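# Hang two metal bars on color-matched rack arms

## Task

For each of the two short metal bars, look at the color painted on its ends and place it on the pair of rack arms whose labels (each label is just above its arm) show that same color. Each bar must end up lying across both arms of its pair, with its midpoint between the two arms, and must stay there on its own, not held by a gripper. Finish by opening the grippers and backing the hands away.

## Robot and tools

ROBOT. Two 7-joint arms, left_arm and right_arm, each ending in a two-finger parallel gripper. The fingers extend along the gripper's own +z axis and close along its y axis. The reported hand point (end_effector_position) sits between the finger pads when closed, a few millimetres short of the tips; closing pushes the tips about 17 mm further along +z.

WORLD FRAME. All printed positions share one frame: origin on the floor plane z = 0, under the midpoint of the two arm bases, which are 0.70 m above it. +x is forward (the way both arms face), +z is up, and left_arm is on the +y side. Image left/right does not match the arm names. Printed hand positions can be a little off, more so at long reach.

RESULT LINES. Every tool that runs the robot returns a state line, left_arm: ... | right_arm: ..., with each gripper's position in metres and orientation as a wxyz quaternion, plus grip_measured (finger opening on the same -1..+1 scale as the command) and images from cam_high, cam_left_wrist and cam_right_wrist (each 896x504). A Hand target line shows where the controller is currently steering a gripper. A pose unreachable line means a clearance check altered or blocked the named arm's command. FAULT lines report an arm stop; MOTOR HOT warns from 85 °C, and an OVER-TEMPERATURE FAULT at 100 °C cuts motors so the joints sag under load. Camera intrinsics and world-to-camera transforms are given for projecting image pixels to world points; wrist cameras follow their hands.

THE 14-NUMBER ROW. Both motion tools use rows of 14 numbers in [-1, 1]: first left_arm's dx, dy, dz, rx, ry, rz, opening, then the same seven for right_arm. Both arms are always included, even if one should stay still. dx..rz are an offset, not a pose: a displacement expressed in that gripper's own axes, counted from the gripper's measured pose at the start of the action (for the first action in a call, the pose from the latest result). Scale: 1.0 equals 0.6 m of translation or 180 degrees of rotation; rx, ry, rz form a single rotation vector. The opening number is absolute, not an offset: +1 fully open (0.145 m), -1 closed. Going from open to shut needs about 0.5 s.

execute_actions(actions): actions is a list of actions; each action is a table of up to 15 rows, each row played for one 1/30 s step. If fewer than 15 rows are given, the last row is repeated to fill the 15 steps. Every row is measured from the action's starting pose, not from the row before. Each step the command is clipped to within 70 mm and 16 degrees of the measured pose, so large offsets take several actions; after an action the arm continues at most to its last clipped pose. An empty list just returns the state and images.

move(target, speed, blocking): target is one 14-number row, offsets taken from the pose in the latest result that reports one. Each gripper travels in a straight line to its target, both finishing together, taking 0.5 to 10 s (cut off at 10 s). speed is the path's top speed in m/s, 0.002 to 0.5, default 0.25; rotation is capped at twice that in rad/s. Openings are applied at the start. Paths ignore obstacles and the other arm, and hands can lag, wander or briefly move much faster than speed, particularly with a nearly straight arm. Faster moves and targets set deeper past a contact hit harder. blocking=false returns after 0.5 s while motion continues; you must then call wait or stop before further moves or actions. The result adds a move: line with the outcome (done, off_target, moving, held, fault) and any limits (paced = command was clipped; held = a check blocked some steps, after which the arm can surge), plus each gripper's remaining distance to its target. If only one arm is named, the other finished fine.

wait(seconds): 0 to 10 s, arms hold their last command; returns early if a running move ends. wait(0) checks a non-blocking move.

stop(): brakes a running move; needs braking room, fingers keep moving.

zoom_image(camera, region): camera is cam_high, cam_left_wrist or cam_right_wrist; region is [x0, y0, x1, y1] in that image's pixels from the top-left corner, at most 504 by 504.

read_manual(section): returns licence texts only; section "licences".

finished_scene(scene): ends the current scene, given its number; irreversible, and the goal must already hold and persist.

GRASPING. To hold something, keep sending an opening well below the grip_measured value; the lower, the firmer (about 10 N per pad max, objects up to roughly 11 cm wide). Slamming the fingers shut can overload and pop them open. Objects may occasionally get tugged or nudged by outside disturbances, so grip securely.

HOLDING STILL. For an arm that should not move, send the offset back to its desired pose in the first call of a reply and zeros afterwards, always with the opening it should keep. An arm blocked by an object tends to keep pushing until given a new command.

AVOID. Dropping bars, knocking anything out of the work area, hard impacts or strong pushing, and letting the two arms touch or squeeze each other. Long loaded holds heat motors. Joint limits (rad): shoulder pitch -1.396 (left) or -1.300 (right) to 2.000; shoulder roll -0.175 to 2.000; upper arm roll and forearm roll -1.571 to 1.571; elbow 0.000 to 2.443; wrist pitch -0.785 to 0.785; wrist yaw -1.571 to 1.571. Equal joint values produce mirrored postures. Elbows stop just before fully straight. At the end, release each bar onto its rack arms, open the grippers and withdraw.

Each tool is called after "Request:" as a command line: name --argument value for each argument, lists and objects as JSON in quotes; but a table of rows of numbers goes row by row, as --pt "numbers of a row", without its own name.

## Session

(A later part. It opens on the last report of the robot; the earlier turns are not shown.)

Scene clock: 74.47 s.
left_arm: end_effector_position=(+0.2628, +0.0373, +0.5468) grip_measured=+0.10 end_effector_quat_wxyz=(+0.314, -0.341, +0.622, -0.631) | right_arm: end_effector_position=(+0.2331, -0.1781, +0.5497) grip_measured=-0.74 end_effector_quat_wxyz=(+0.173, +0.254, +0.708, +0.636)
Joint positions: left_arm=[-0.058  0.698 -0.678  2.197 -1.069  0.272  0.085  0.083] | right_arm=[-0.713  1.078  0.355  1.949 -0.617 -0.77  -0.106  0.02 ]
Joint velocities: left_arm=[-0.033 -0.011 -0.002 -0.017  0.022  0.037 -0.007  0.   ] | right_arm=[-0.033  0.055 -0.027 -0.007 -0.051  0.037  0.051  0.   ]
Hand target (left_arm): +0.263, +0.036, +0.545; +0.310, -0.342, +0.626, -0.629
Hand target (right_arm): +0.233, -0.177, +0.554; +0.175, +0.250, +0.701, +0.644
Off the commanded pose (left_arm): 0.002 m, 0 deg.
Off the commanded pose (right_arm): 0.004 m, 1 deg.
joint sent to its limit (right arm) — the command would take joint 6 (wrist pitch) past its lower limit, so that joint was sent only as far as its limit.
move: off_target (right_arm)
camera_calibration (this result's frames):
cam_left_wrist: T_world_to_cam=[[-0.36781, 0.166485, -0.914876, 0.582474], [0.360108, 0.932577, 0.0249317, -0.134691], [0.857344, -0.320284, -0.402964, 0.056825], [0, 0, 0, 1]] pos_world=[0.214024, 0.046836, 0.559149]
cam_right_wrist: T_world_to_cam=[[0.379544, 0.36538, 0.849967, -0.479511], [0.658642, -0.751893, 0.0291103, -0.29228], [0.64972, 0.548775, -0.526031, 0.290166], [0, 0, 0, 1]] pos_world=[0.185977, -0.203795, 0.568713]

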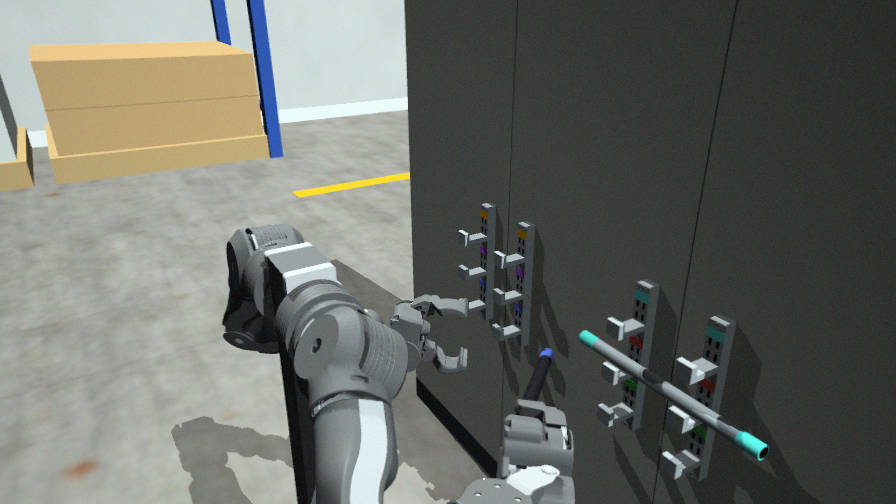

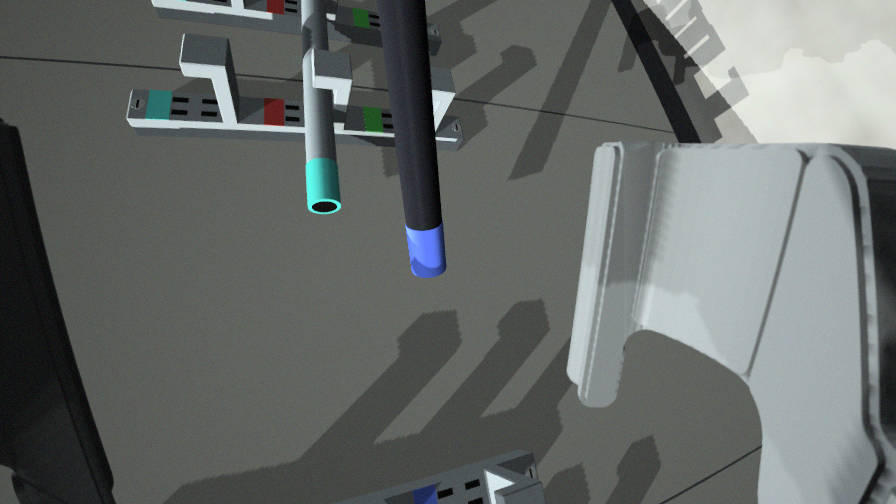

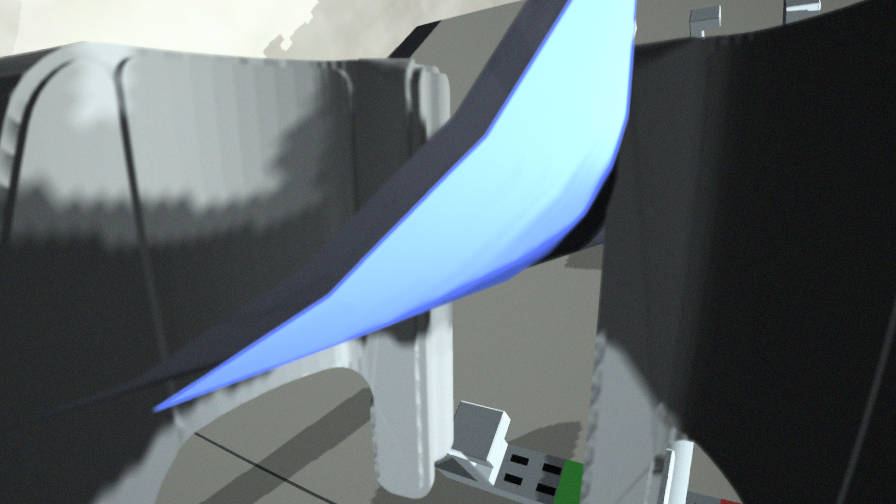

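Request:
move --target '[0.018,0.133,0.125,0,0.067,0,0.1,0,-0.06,0,0,0,0,-1]' --speed 0.05

Scene clock: 78.33 s.
left_arm: end_effector_position=(+0.3178, -0.0153, +0.4674) grip_measured=+0.10 end_effector_quat_wxyz=(+0.249, -0.273, +0.654, -0.660) | right_arm: end_effector_position=(+0.2279, -0.1820, +0.5117) grip_measured=-0.74 end_effector_quat_wxyz=(+0.174, +0.254, +0.714, +0.629)
Joint positions: left_arm=[ 0.224  0.422 -0.814  1.547 -1.093 -0.095 -0.152  0.083] | right_arm=[-0.649  1.043  0.189  1.841 -0.822 -0.77  -0.268  0.02 ]
Joint velocities: left_arm=[-0.011 -0.077  0.002 -0.002 -0.007 -0.007  0.095 -0.   ] | right_arm=[ 0.055 -0.011  0.007  0.007 -0.022 -0.066  0.051  0.   ]
Hand target (left_arm): +0.317, -0.016, +0.468; +0.249, -0.271, +0.653, -0.662
Hand target (right_arm): +0.228, -0.181, +0.515; +0.175, +0.254, +0.708, +0.636
Off the commanded pose (left_arm): 0.002 m, 1 deg.
Off the commanded pose (right_arm): 0.003 m, 1 deg.
joint sent to its limit (right arm) — the command would take joint 6 (wrist pitch) past its lower limit, so that joint was sent only as far as its limit.
move: done
camera_calibration (this result's frames):
cam_left_wrist: T_world_to_cam=[[-0.32045, 0.238963, -0.916629, 0.525681], [0.543104, 0.839168, 0.0289019, -0.164832], [0.776112, -0.488563, -0.398693, -0.0179487], [0, 0, 0, 1]] pos_world=[0.271906, 0.00393486, 0.479463]
cam_right_wrist: T_world_to_cam=[[0.38461, 0.380445, 0.841033, -0.437607], [0.657172, -0.752681, 0.0399492, -0.296027], [0.648229, 0.537338, -0.539506, 0.280872], [0, 0, 0, 1]] pos_world=[0.180779, -0.207252, 0.531401]

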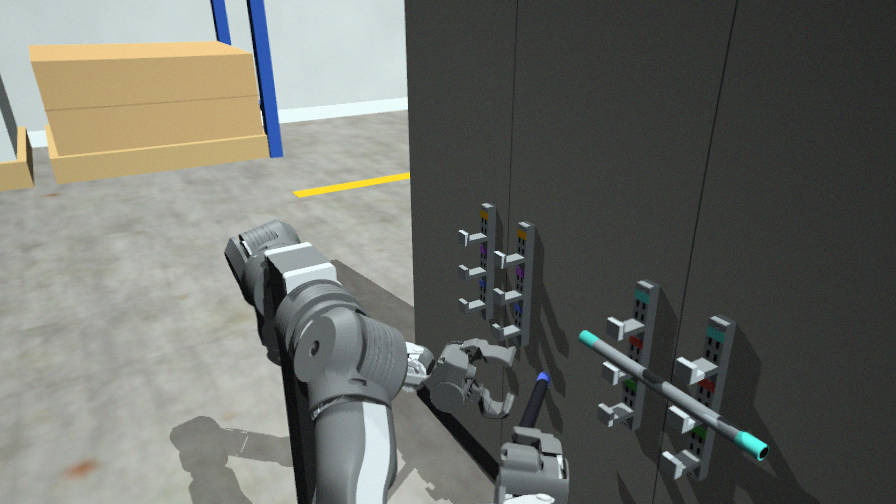

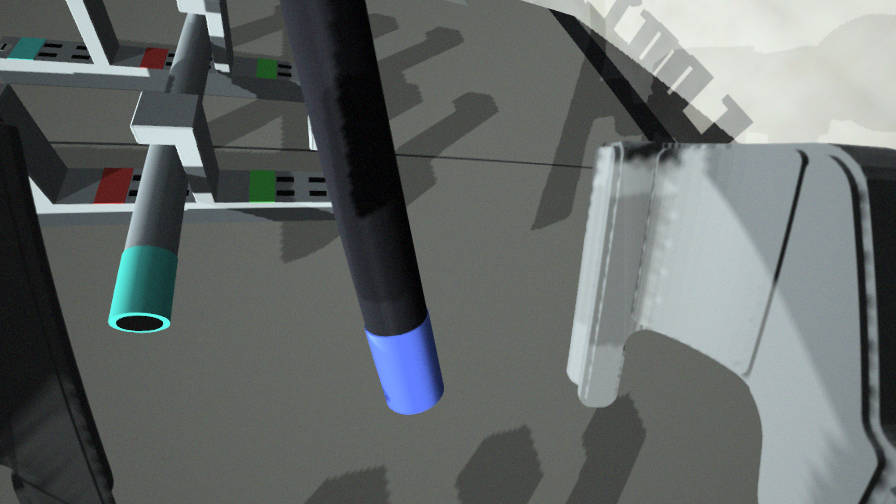

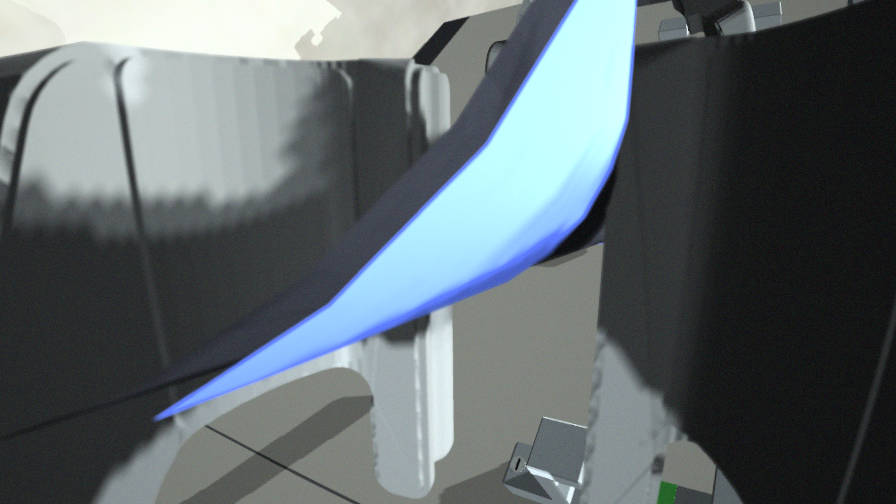

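Request:
move --target '[-0.067,0.03,0.06,0,0,0,0.1,0,0,0,0,0,0,-1]' --speed 0.04

Scene clock: 81.00 s.
left_arm: end_effector_position=(+0.3717, -0.0132, +0.4473) grip_measured=+0.10 end_effector_quat_wxyz=(+0.251, -0.274, +0.656, -0.657) | right_arm: end_effector_position=(+0.2276, -0.1821, +0.5105) grip_measured=-0.74 end_effector_quat_wxyz=(+0.174, +0.254, +0.717, +0.626)
Joint positions: left_arm=[ 0.411  0.301 -0.814  1.183 -1.083 -0.229 -0.253  0.083] | right_arm=[-0.649  1.043  0.189  1.841 -0.827 -0.77  -0.264  0.02 ]
Joint velocities: left_arm=[ 0.033  0.055 -0.002  0.002  0.022 -0.066 -0.051 -0.   ] | right_arm=[-0.033  0.011  0.002 -0.002  0.066 -0.007  0.037 -0.   ]
Hand target (left_arm): +0.372, -0.014, +0.448; +0.251, -0.272, +0.654, -0.660
Hand target (right_arm): +0.228, -0.182, +0.512; +0.174, +0.254, +0.714, +0.629
Off the commanded pose (left_arm): 0.001 m, 0 deg.
Off the commanded pose (right_arm): 0.001 m, 0 deg.
move: done
camera_calibration (this result's frames):
cam_left_wrist: T_world_to_cam=[[-0.322942, 0.244291, -0.914347, 0.523996], [0.540086, 0.840926, 0.0339196, -0.19643], [0.777185, -0.482872, -0.403509, -0.0649913], [0, 0, 0, 1]] pos_world=[0.32582, 0.00579329, 0.459552]
cam_right_wrist: T_world_to_cam=[[0.385317, 0.387931, 0.837282, -0.433345], [0.658735, -0.751039, 0.0448227, -0.298334], [0.646219, 0.534276, -0.544931, 0.28309], [0, 0, 0, 1]] pos_world=[0.18056, -0.207201, 0.530468]

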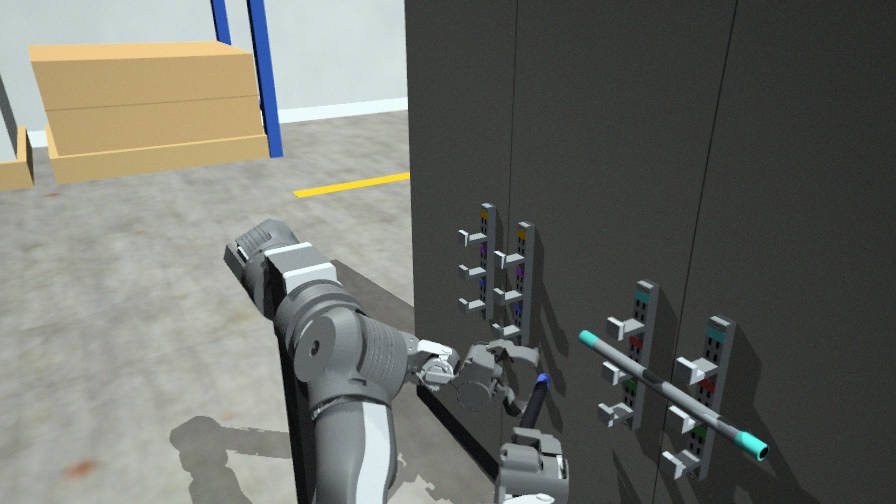

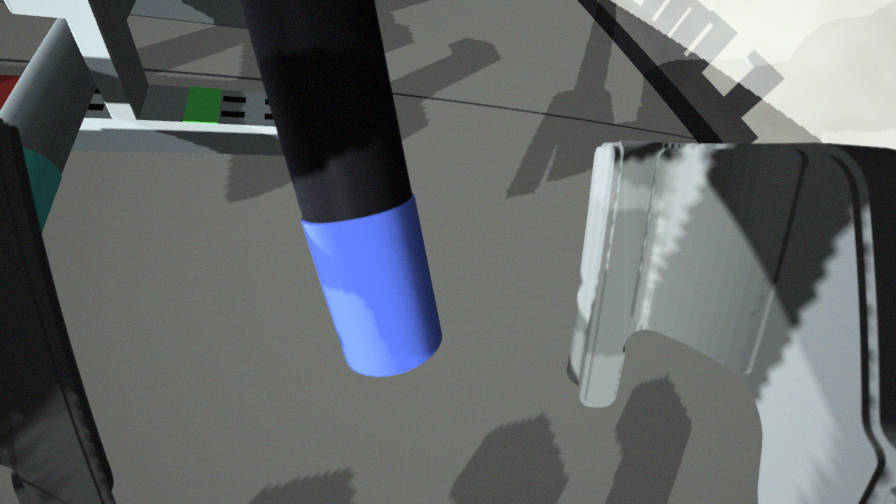

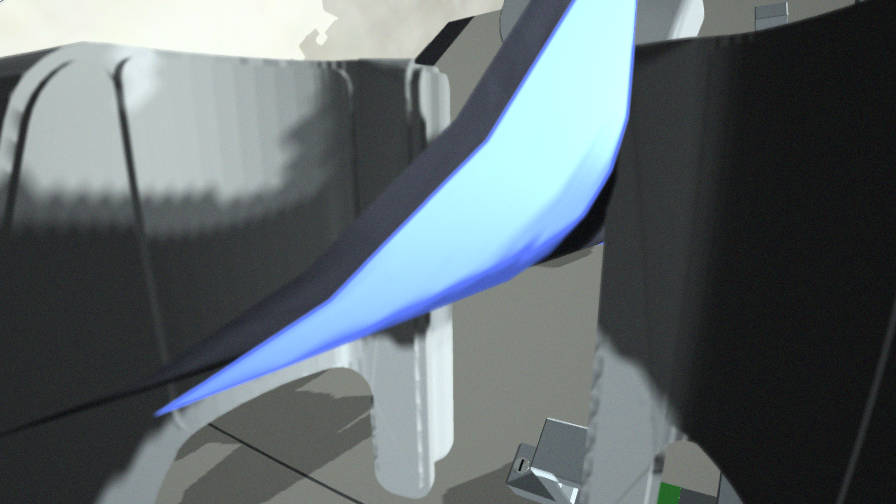

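Request:
move --target '[0.025,0,0.024,0,0,0,0.1,0,0,0,0,0,0,-1]' --speed 0.04

Scene clock: 82.30 s.
left_arm: end_effector_position=(+0.3700, -0.0347, +0.4492) grip_measured=+0.10 end_effector_quat_wxyz=(+0.250, -0.273, +0.653, -0.661) | right_arm: end_effector_position=(+0.2273, -0.1821, +0.5093) grip_measured=-0.74 end_effector_quat_wxyz=(+0.174, +0.253, +0.720, +0.623)
Joint positions: left_arm=[ 0.412  0.233 -0.818  1.165 -1.117 -0.2   -0.239  0.083] | right_arm=[-0.649  1.043  0.189  1.841 -0.832 -0.77  -0.26   0.02 ]
Joint velocities: left_arm=[-0.099  0.011 -0.002 -0.002 -0.007  0.037 -0.007  0.   ] | right_arm=[-0.077 -0.011 -0.002  0.002 -0.037 -0.007 -0.007 -0.   ]
Hand target (left_arm): +0.371, -0.034, +0.448; +0.251, -0.274, +0.656, -0.657
Hand target (right_arm): +0.228, -0.182, +0.510; +0.174, +0.254, +0.717, +0.626
Off the commanded pose (left_arm): 0.002 m, 1 deg.
Off the commanded pose (right_arm): 0.001 m, 0 deg.
move: done
camera_calibration (this result's frames):
cam_left_wrist: T_world_to_cam=[[-0.319119, 0.238219, -0.917286, 0.530143], [0.542869, 0.839313, 0.0291078, -0.176492], [0.776824, -0.488677, -0.397163, -0.0761632], [0, 0, 0, 1]] pos_world=[0.324156, -0.0153776, 0.461181]
cam_right_wrist: T_world_to_cam=[[0.386099, 0.39504, 0.833589, -0.429241], [0.660198, -0.749466, 0.0493853, -0.300483], [0.644256, 0.531266, -0.550173, 0.28522], [0, 0, 0, 1]] pos_world=[0.180354, -0.207163, 0.529571]

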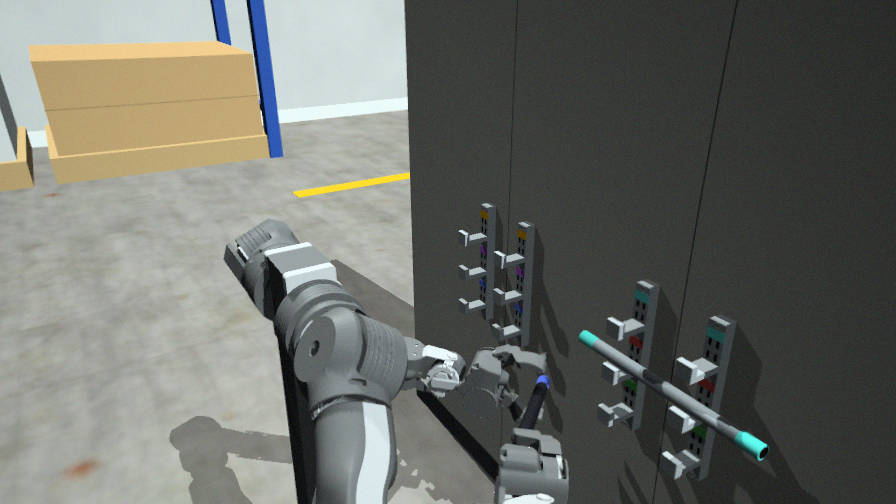

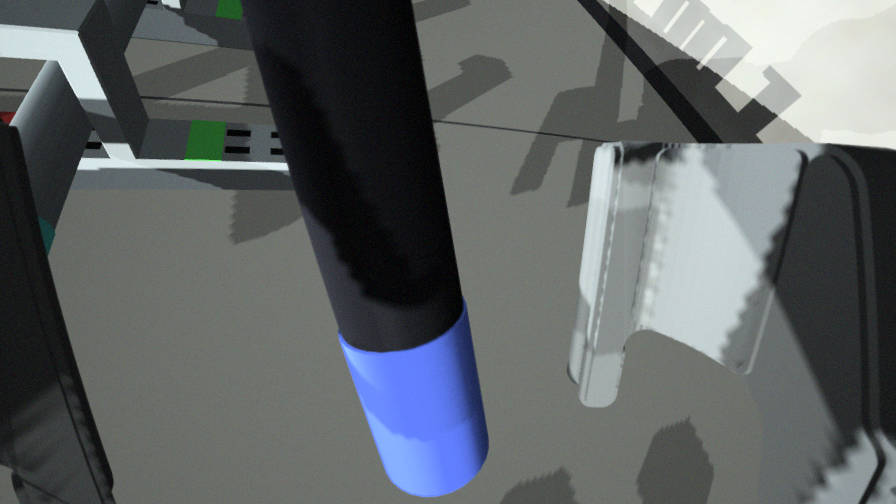

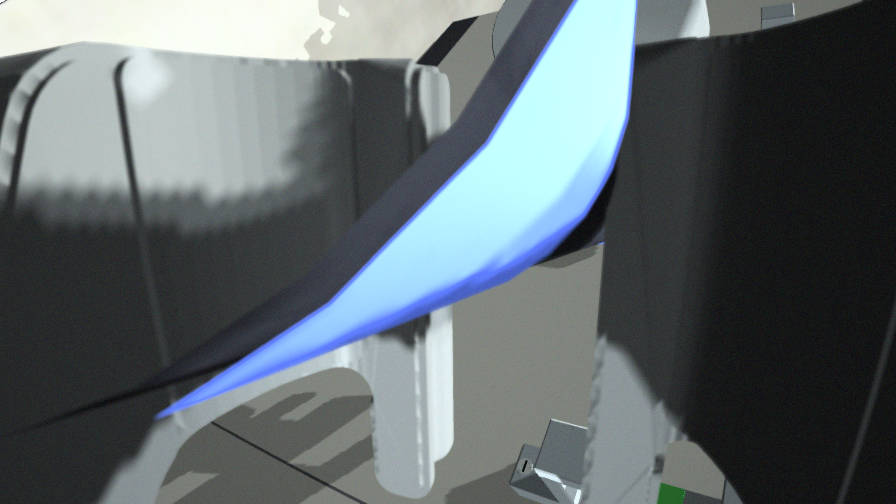

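Width looks right. Close.

Request:
execute_actions --actions '[[[0,0,0,0,0,0,-0.5,0,0,0,0,0,0,-1]],[[0,0,0,0,0,0,-1,0,0,0,0,0,0,-1]],[[0,0,0,0,0,0,-1,0,0,0,0,0,0,-1]]]'

Scene clock: 84.00 s.
left_arm: end_effector_position=(+0.3703, -0.0345, +0.4500) grip_measured=-0.63 end_effector_quat_wxyz=(+0.243, -0.282, +0.647, -0.665) | right_arm: end_effector_position=(+0.2266, -0.1822, +0.5069) grip_measured=-0.74 end_effector_quat_wxyz=(+0.173, +0.251, +0.725, +0.617)
Joint positions: left_arm=[ 0.412  0.233 -0.819  1.165 -1.091 -0.201 -0.24   0.028] | right_arm=[-0.65   1.043  0.189  1.841 -0.843 -0.77  -0.254  0.02 ]
Joint velocities: left_arm=[-0.011 -0.055 -0.007  0.002 -0.022 -0.037  0.037 -0.   ] | right_arm=[-0.077  0.055  0.017 -0.002 -0.037 -0.051  0.066  0.   ]
Hand target (left_arm): +0.370, -0.035, +0.450; +0.246, -0.278, +0.650, -0.663
Hand target (right_arm): +0.227, -0.182, +0.507; +0.173, +0.252, +0.724, +0.618
Off the commanded pose (left_arm): 0.000 m, 1 deg.
Off the commanded pose (right_arm): 0.000 m, 0 deg.
camera_calibration (this result's frames):
cam_left_wrist: T_world_to_cam=[[-0.333672, 0.216938, -0.917388, 0.535637], [0.540188, 0.84154, 0.00252425, -0.163721], [0.772567, -0.49472, -0.397986, -0.0742498], [0, 0, 0, 1]] pos_world=[0.32453, -0.0151546, 0.46225]
cam_right_wrist: T_world_to_cam=[[0.387093, 0.408953, 0.826387, -0.420956], [0.66314, -0.746194, 0.0586426, -0.304774], [0.640628, 0.525311, -0.56004, 0.289168], [0, 0, 0, 1]] pos_world=[0.179808, -0.207173, 0.527691]

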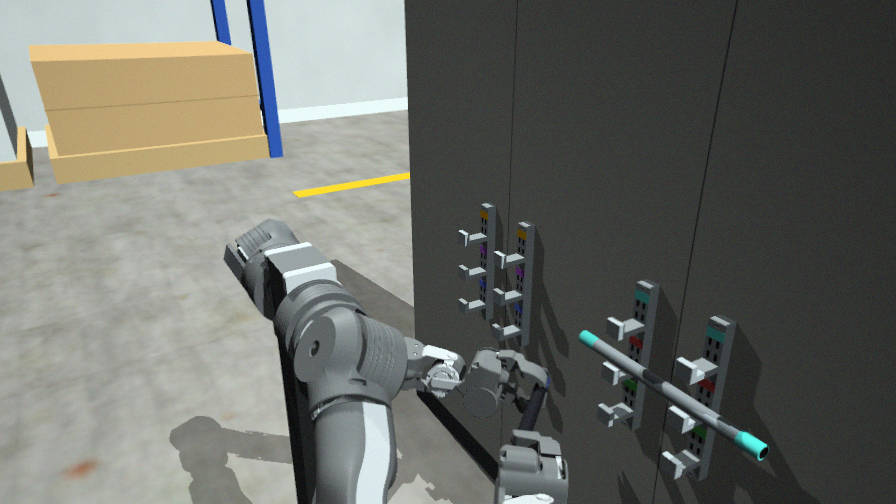

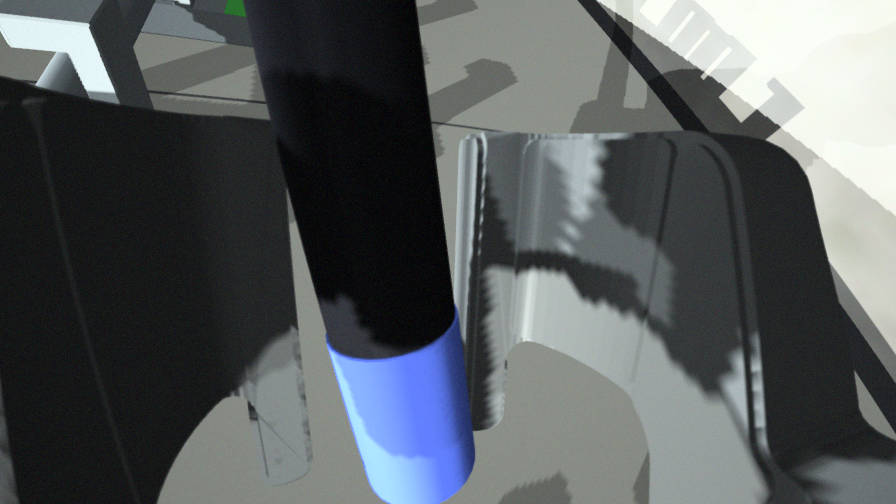

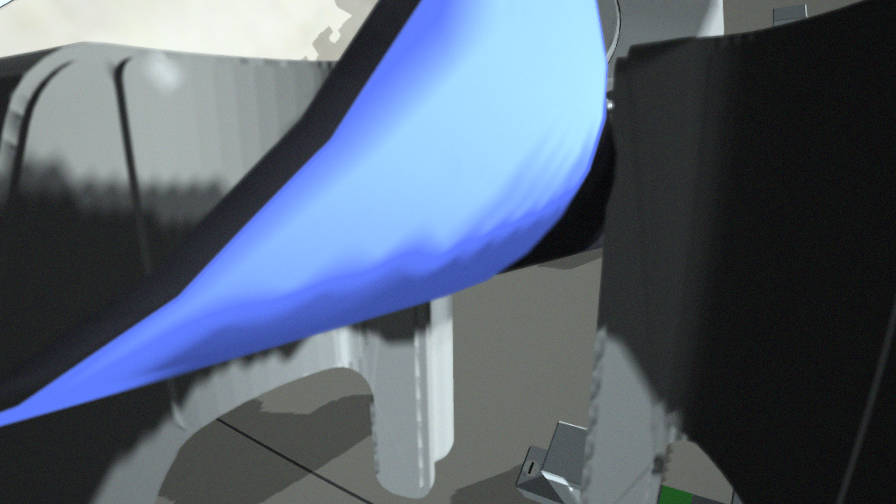

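Request:
execute_actions --actions '[[[0,0,0,0,0,0,-1,0,0,0,0,0,0,-0.6]],[[0,0,0,0,0,0,-1,0,0,0,0,0,0,-0.2]],[[0,0,0,0,0,0,-1,0,0,0,0,0,0,0]]]'

Scene clock: 86.00 s.
left_arm: end_effector_position=(+0.3695, -0.0368, +0.4517) grip_measured=-0.73 end_effector_quat_wxyz=(+0.233, -0.287, +0.642, -0.672) | right_arm: end_effector_position=(+0.2259, -0.1824, +0.5039) grip_measured=+0.00 end_effector_quat_wxyz=(+0.173, +0.249, +0.732, +0.610)
Joint positions: left_arm=[ 0.412  0.228 -0.819  1.165 -1.069 -0.211 -0.241  0.02 ] | right_arm=[-0.65   1.042  0.189  1.841 -0.856 -0.769 -0.244  0.076]
Joint velocities: left_arm=[-0.033  0.055 -0.002  0.012  0.007  0.037 -0.066  0.   ] | right_arm=[ 0.055  0.033 -0.027  0.017 -0.022 -0.066 -0.037 -0.   ]
Hand target (left_arm): +0.370, -0.036, +0.451; +0.235, -0.287, +0.643, -0.671
Hand target (right_arm): +0.226, -0.182, +0.504; +0.173, +0.249, +0.731, +0.611
Off the commanded pose (left_arm): 0.001 m, 0 deg.
Off the commanded pose (right_arm): 0.000 m, 0 deg.
camera_calibration (this result's frames):
cam_left_wrist: T_world_to_cam=[[-0.34451, 0.196872, -0.917907, 0.540885], [0.544755, 0.838232, -0.0246744, -0.150932], [0.764562, -0.508535, -0.396027, -0.0725277], [0, 0, 0, 1]] pos_world=[0.324014, -0.0168518, 0.464035]
cam_right_wrist: T_world_to_cam=[[0.38825, 0.426737, 0.816797, -0.410303], [0.666282, -0.742302, 0.0711114, -0.310574], [0.636655, 0.516608, -0.572526, 0.293637], [0, 0, 0, 1]] pos_world=[0.179285, -0.207143, 0.525334]

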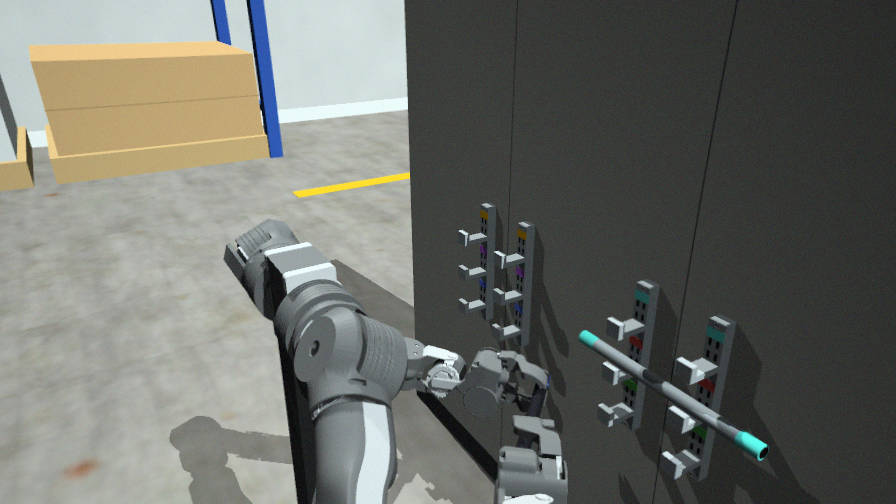

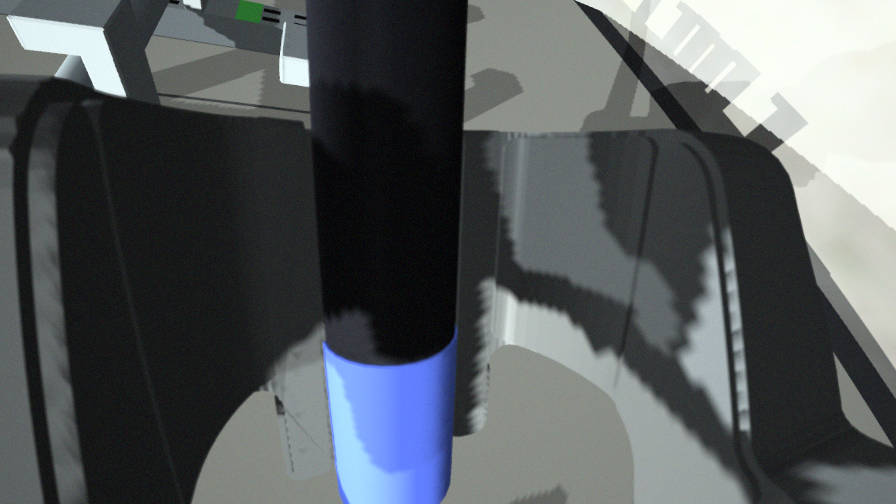

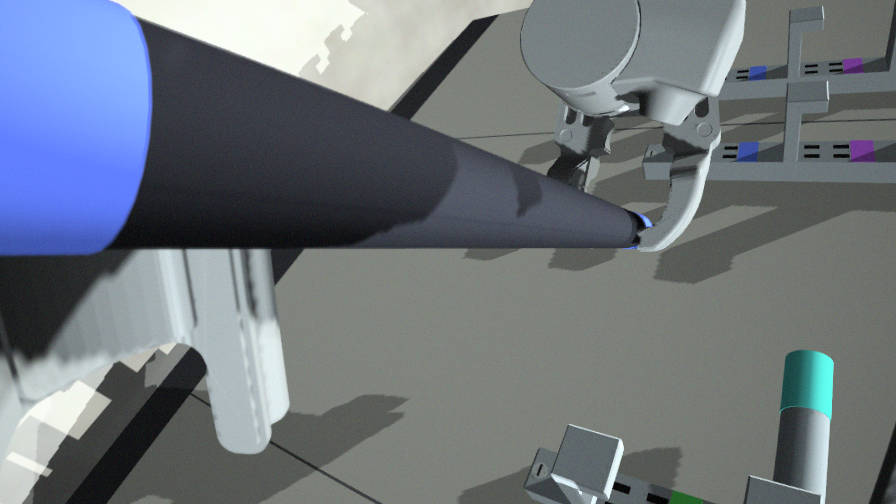

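Request:
move --target '[0,0,0,0,0,0,-1,-0.03,0,-0.15,0,0,0,0]' --speed 0.06

Scene clock: 88.23 s.
left_arm: end_effector_position=(+0.3693, -0.0370, +0.4515) grip_measured=-0.73 end_effector_quat_wxyz=(+0.234, -0.286, +0.643, -0.671) | right_arm: end_effector_position=(+0.1921, -0.2634, +0.5203) grip_measured=+0.00 end_effector_quat_wxyz=(+0.206, +0.231, +0.718, +0.624)
Joint positions: left_arm=[ 0.412  0.228 -0.819  1.165 -1.074 -0.211 -0.24   0.02 ] | right_arm=[-1.304  1.241  0.625  1.616 -1.084 -0.772 -0.955  0.076]
Joint velocities: left_arm=[ 0.055 -0.055 -0.007 -0.002 -0.007 -0.037 -0.022  0.   ] | right_arm=[-0.011  0.033 -0.012  0.002  0.007 -0.066 -0.007  0.   ]
Hand target (left_arm): +0.369, -0.037, +0.452; +0.233, -0.287, +0.642, -0.672
Hand target (right_arm): +0.192, -0.263, +0.521; +0.205, +0.230, +0.717, +0.625
Off the commanded pose (left_arm): 0.000 m, 0 deg.
Off the commanded pose (right_arm): 0.003 m, 5 deg.
joint sent to its limit (right arm) — the command would take joint 1 (shoulder pitch) past its lower limit and joint 6 (wrist pitch) past its lower limit, so those joints were sent only as far as their limits.
move: off_target (right_arm)
camera_calibration (this result's frames):
cam_left_wrist: T_world_to_cam=[[-0.342117, 0.200885, -0.917933, 0.539957], [0.546061, 0.837501, -0.0202365, -0.153205], [0.764705, -0.508171, -0.396219, -0.0725076], [0, 0, 0, 1]] pos_world=[0.323835, -0.0170061, 0.463815]
cam_right_wrist: T_world_to_cam=[[0.327412, 0.408986, 0.851781, -0.387197], [0.646902, -0.754091, 0.11342, -0.370784], [0.688708, 0.513884, -0.511473, 0.323852], [0, 0, 0, 1]] pos_world=[0.143595, -0.287669, 0.537503]

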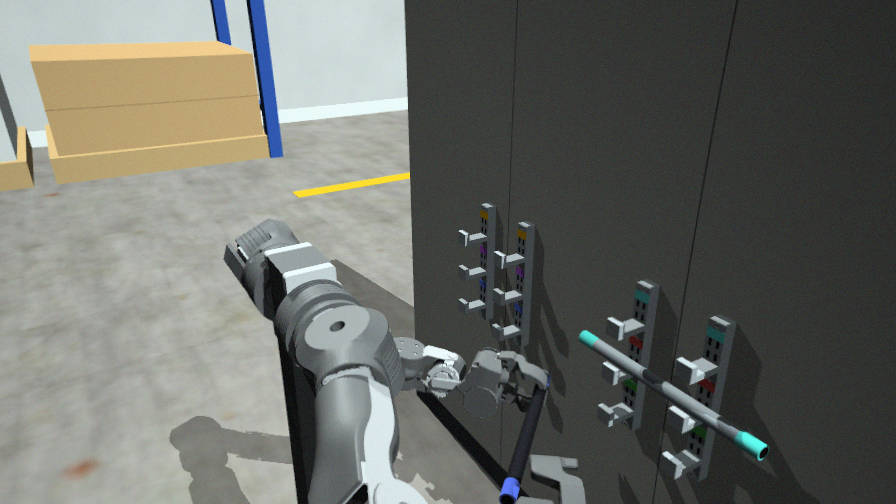

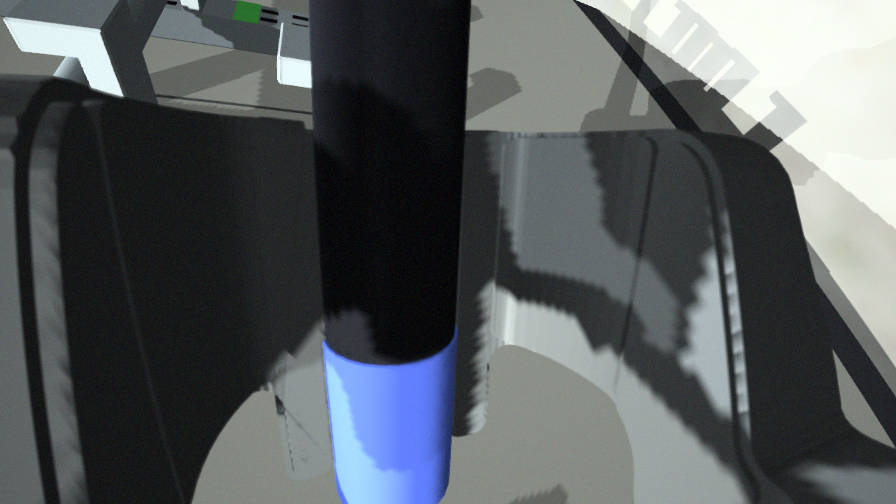

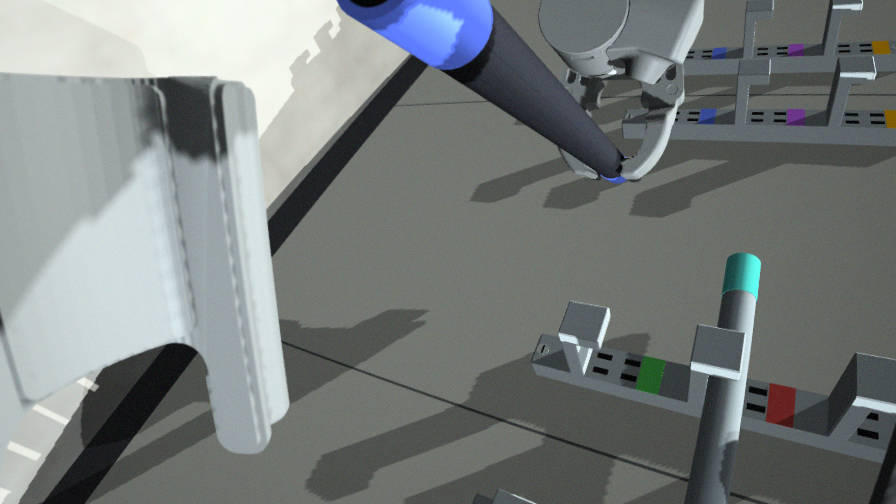

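Request:
move --target '[0,0,0,0,0,0,-1,-0.245,0.06,-0.035,0,-0.31,0,-0.2]' --speed 0.15

Scene clock: 92.47 s.
left_arm: end_effector_position=(+0.3686, -0.0380, +0.4483) grip_measured=-0.73 end_effector_quat_wxyz=(+0.233, -0.286, +0.650, -0.665) | right_arm: end_effector_position=(+0.3010, -0.3630, +0.5597) grip_measured=-0.20 end_effector_quat_wxyz=(+0.520, +0.494, +0.540, +0.441)
Joint positions: left_arm=[ 0.411  0.225 -0.819  1.165 -1.08  -0.209 -0.223  0.02 ] | right_arm=[-1.05   1.275  0.563  1.773 -0.35   0.121 -0.375  0.061]
Joint velocities: left_arm=[-0.055 -0.033 -0.022  0.007 -0.007  0.007 -0.022  0.   ] | right_arm=[ 0.077 -0.055 -0.007 -0.007  0.051  0.022  0.007 -0.   ]
Hand target (left_arm): +0.369, -0.037, +0.452; +0.234, -0.286, +0.643, -0.671
Hand target (right_arm): +0.301, -0.363, +0.558; +0.518, +0.496, +0.541, +0.439
Off the commanded pose (left_arm): 0.003 m, 1 deg.
Off the commanded pose (right_arm): 0.001 m, 0 deg.
move: done
camera_calibration (this result's frames):
cam_left_wrist: T_world_to_cam=[[-0.349679, 0.216644, -0.911477, 0.537519], [0.548096, 0.836336, -0.0114879, -0.156717], [0.759812, -0.503594, -0.411191, -0.0650781], [0, 0, 0, 1]] pos_world=[0.323303, -0.0181545, 0.461376]
cam_right_wrist: T_world_to_cam=[[0.467433, 0.0675816, 0.881442, -0.598435], [-0.263334, -0.941165, 0.211808, -0.369752], [0.843897, -0.33112, -0.422135, -0.0832443], [0, 0, 0, 1]] pos_world=[0.25261, -0.335118, 0.570662]

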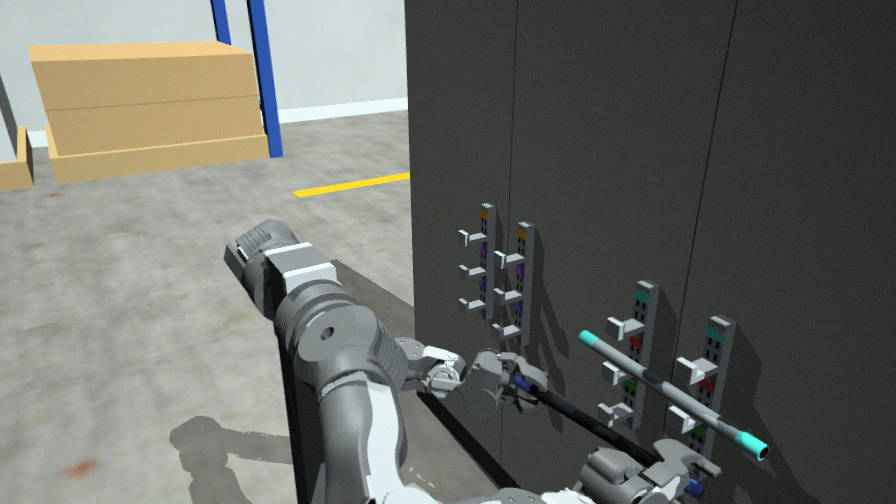

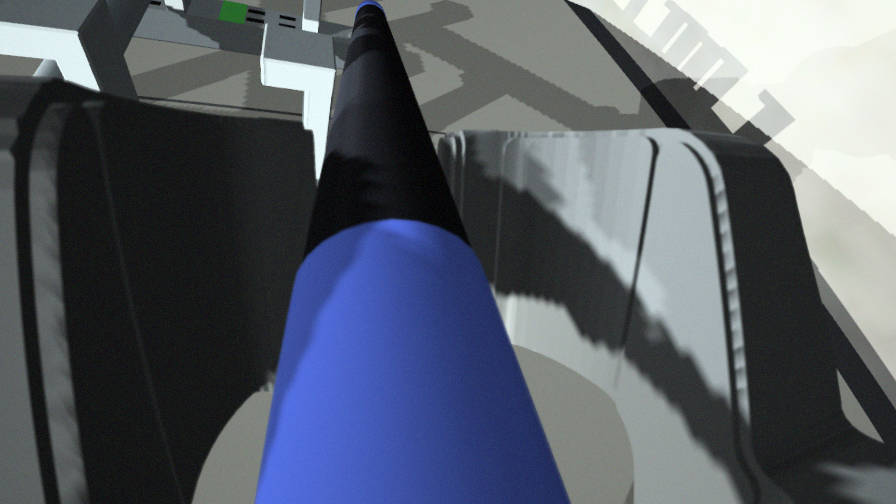

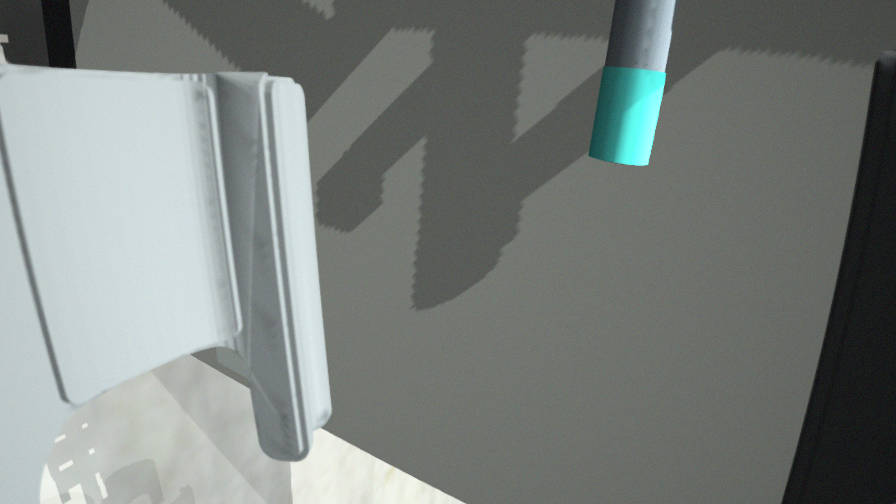

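Request:
move --target '[0.071,-0.03,-0.071,0,0,0,-1,0,0,0,0,0,0,-0.2]' --speed 0.04

Scene clock: 95.77 s.
left_arm: end_effector_position=(+0.3081, -0.0359, +0.4662) grip_measured=-0.73 end_effector_quat_wxyz=(+0.229, -0.287, +0.653, -0.662) | right_arm: end_effector_position=(+0.3010, -0.3630, +0.5597) grip_measured=-0.20 end_effector_quat_wxyz=(+0.520, +0.494, +0.540, +0.441)
Joint positions: left_arm=[ 0.197  0.357 -0.819  1.563 -1.108 -0.074 -0.1    0.02 ] | right_arm=[-1.05   1.275  0.563  1.773 -0.35   0.121 -0.375  0.061]
Joint velocities: left_arm=[ 0.011 -0.011 -0.012  0.002  0.037  0.051  0.007 -0.   ] | right_arm=[-0.099 -0.033  0.012  0.012  0.007  0.081  0.007 -0.   ]
Hand target (left_arm): +0.309, -0.036, +0.470; +0.231, -0.287, +0.649, -0.666
Hand target (right_arm): +0.301, -0.363, +0.560; +0.520, +0.494, +0.540, +0.441
Off the commanded pose (left_arm): 0.004 m, 1 deg.
Off the commanded pose (right_arm): 0.000 m, 0 deg.
move: off_target (left_arm)
camera_calibration (this result's frames):
cam_left_wrist: T_world_to_cam=[[-0.358045, 0.222362, -0.90684, 0.532803], [0.551594, 0.834007, -0.013281, -0.125405], [0.753358, -0.504963, -0.421265, -0.00404967], [0, 0, 0, 1]] pos_world=[0.262991, -0.0159313, 0.479795]
cam_right_wrist: T_world_to_cam=[[0.467433, 0.0675816, 0.881442, -0.598435], [-0.263334, -0.941165, 0.211808, -0.369752], [0.843897, -0.33112, -0.422135, -0.0832443], [0, 0, 0, 1]] pos_world=[0.25261, -0.335118, 0.570662]

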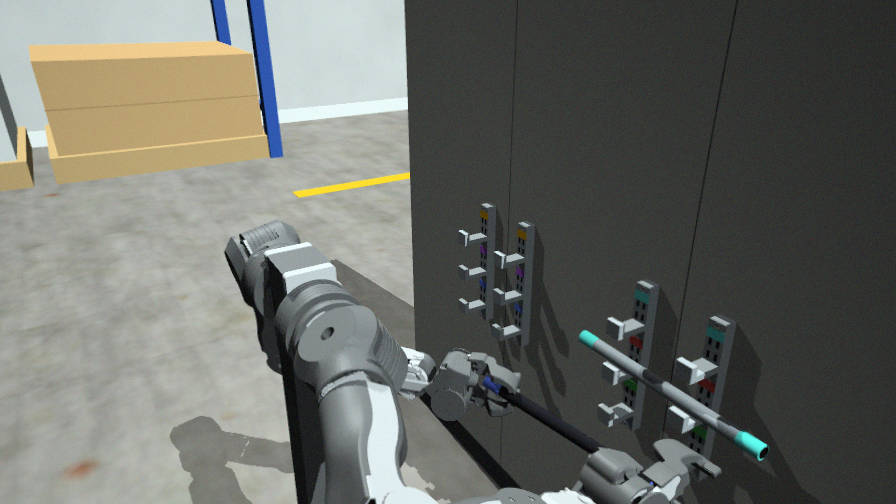

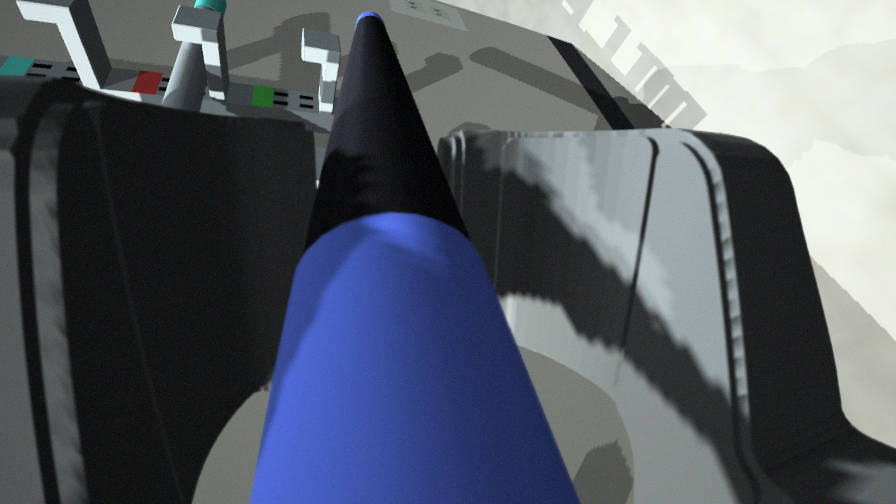

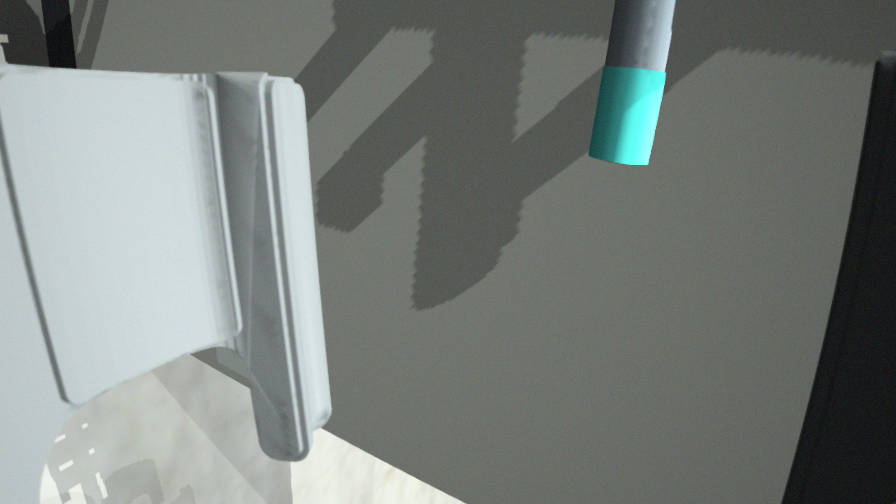

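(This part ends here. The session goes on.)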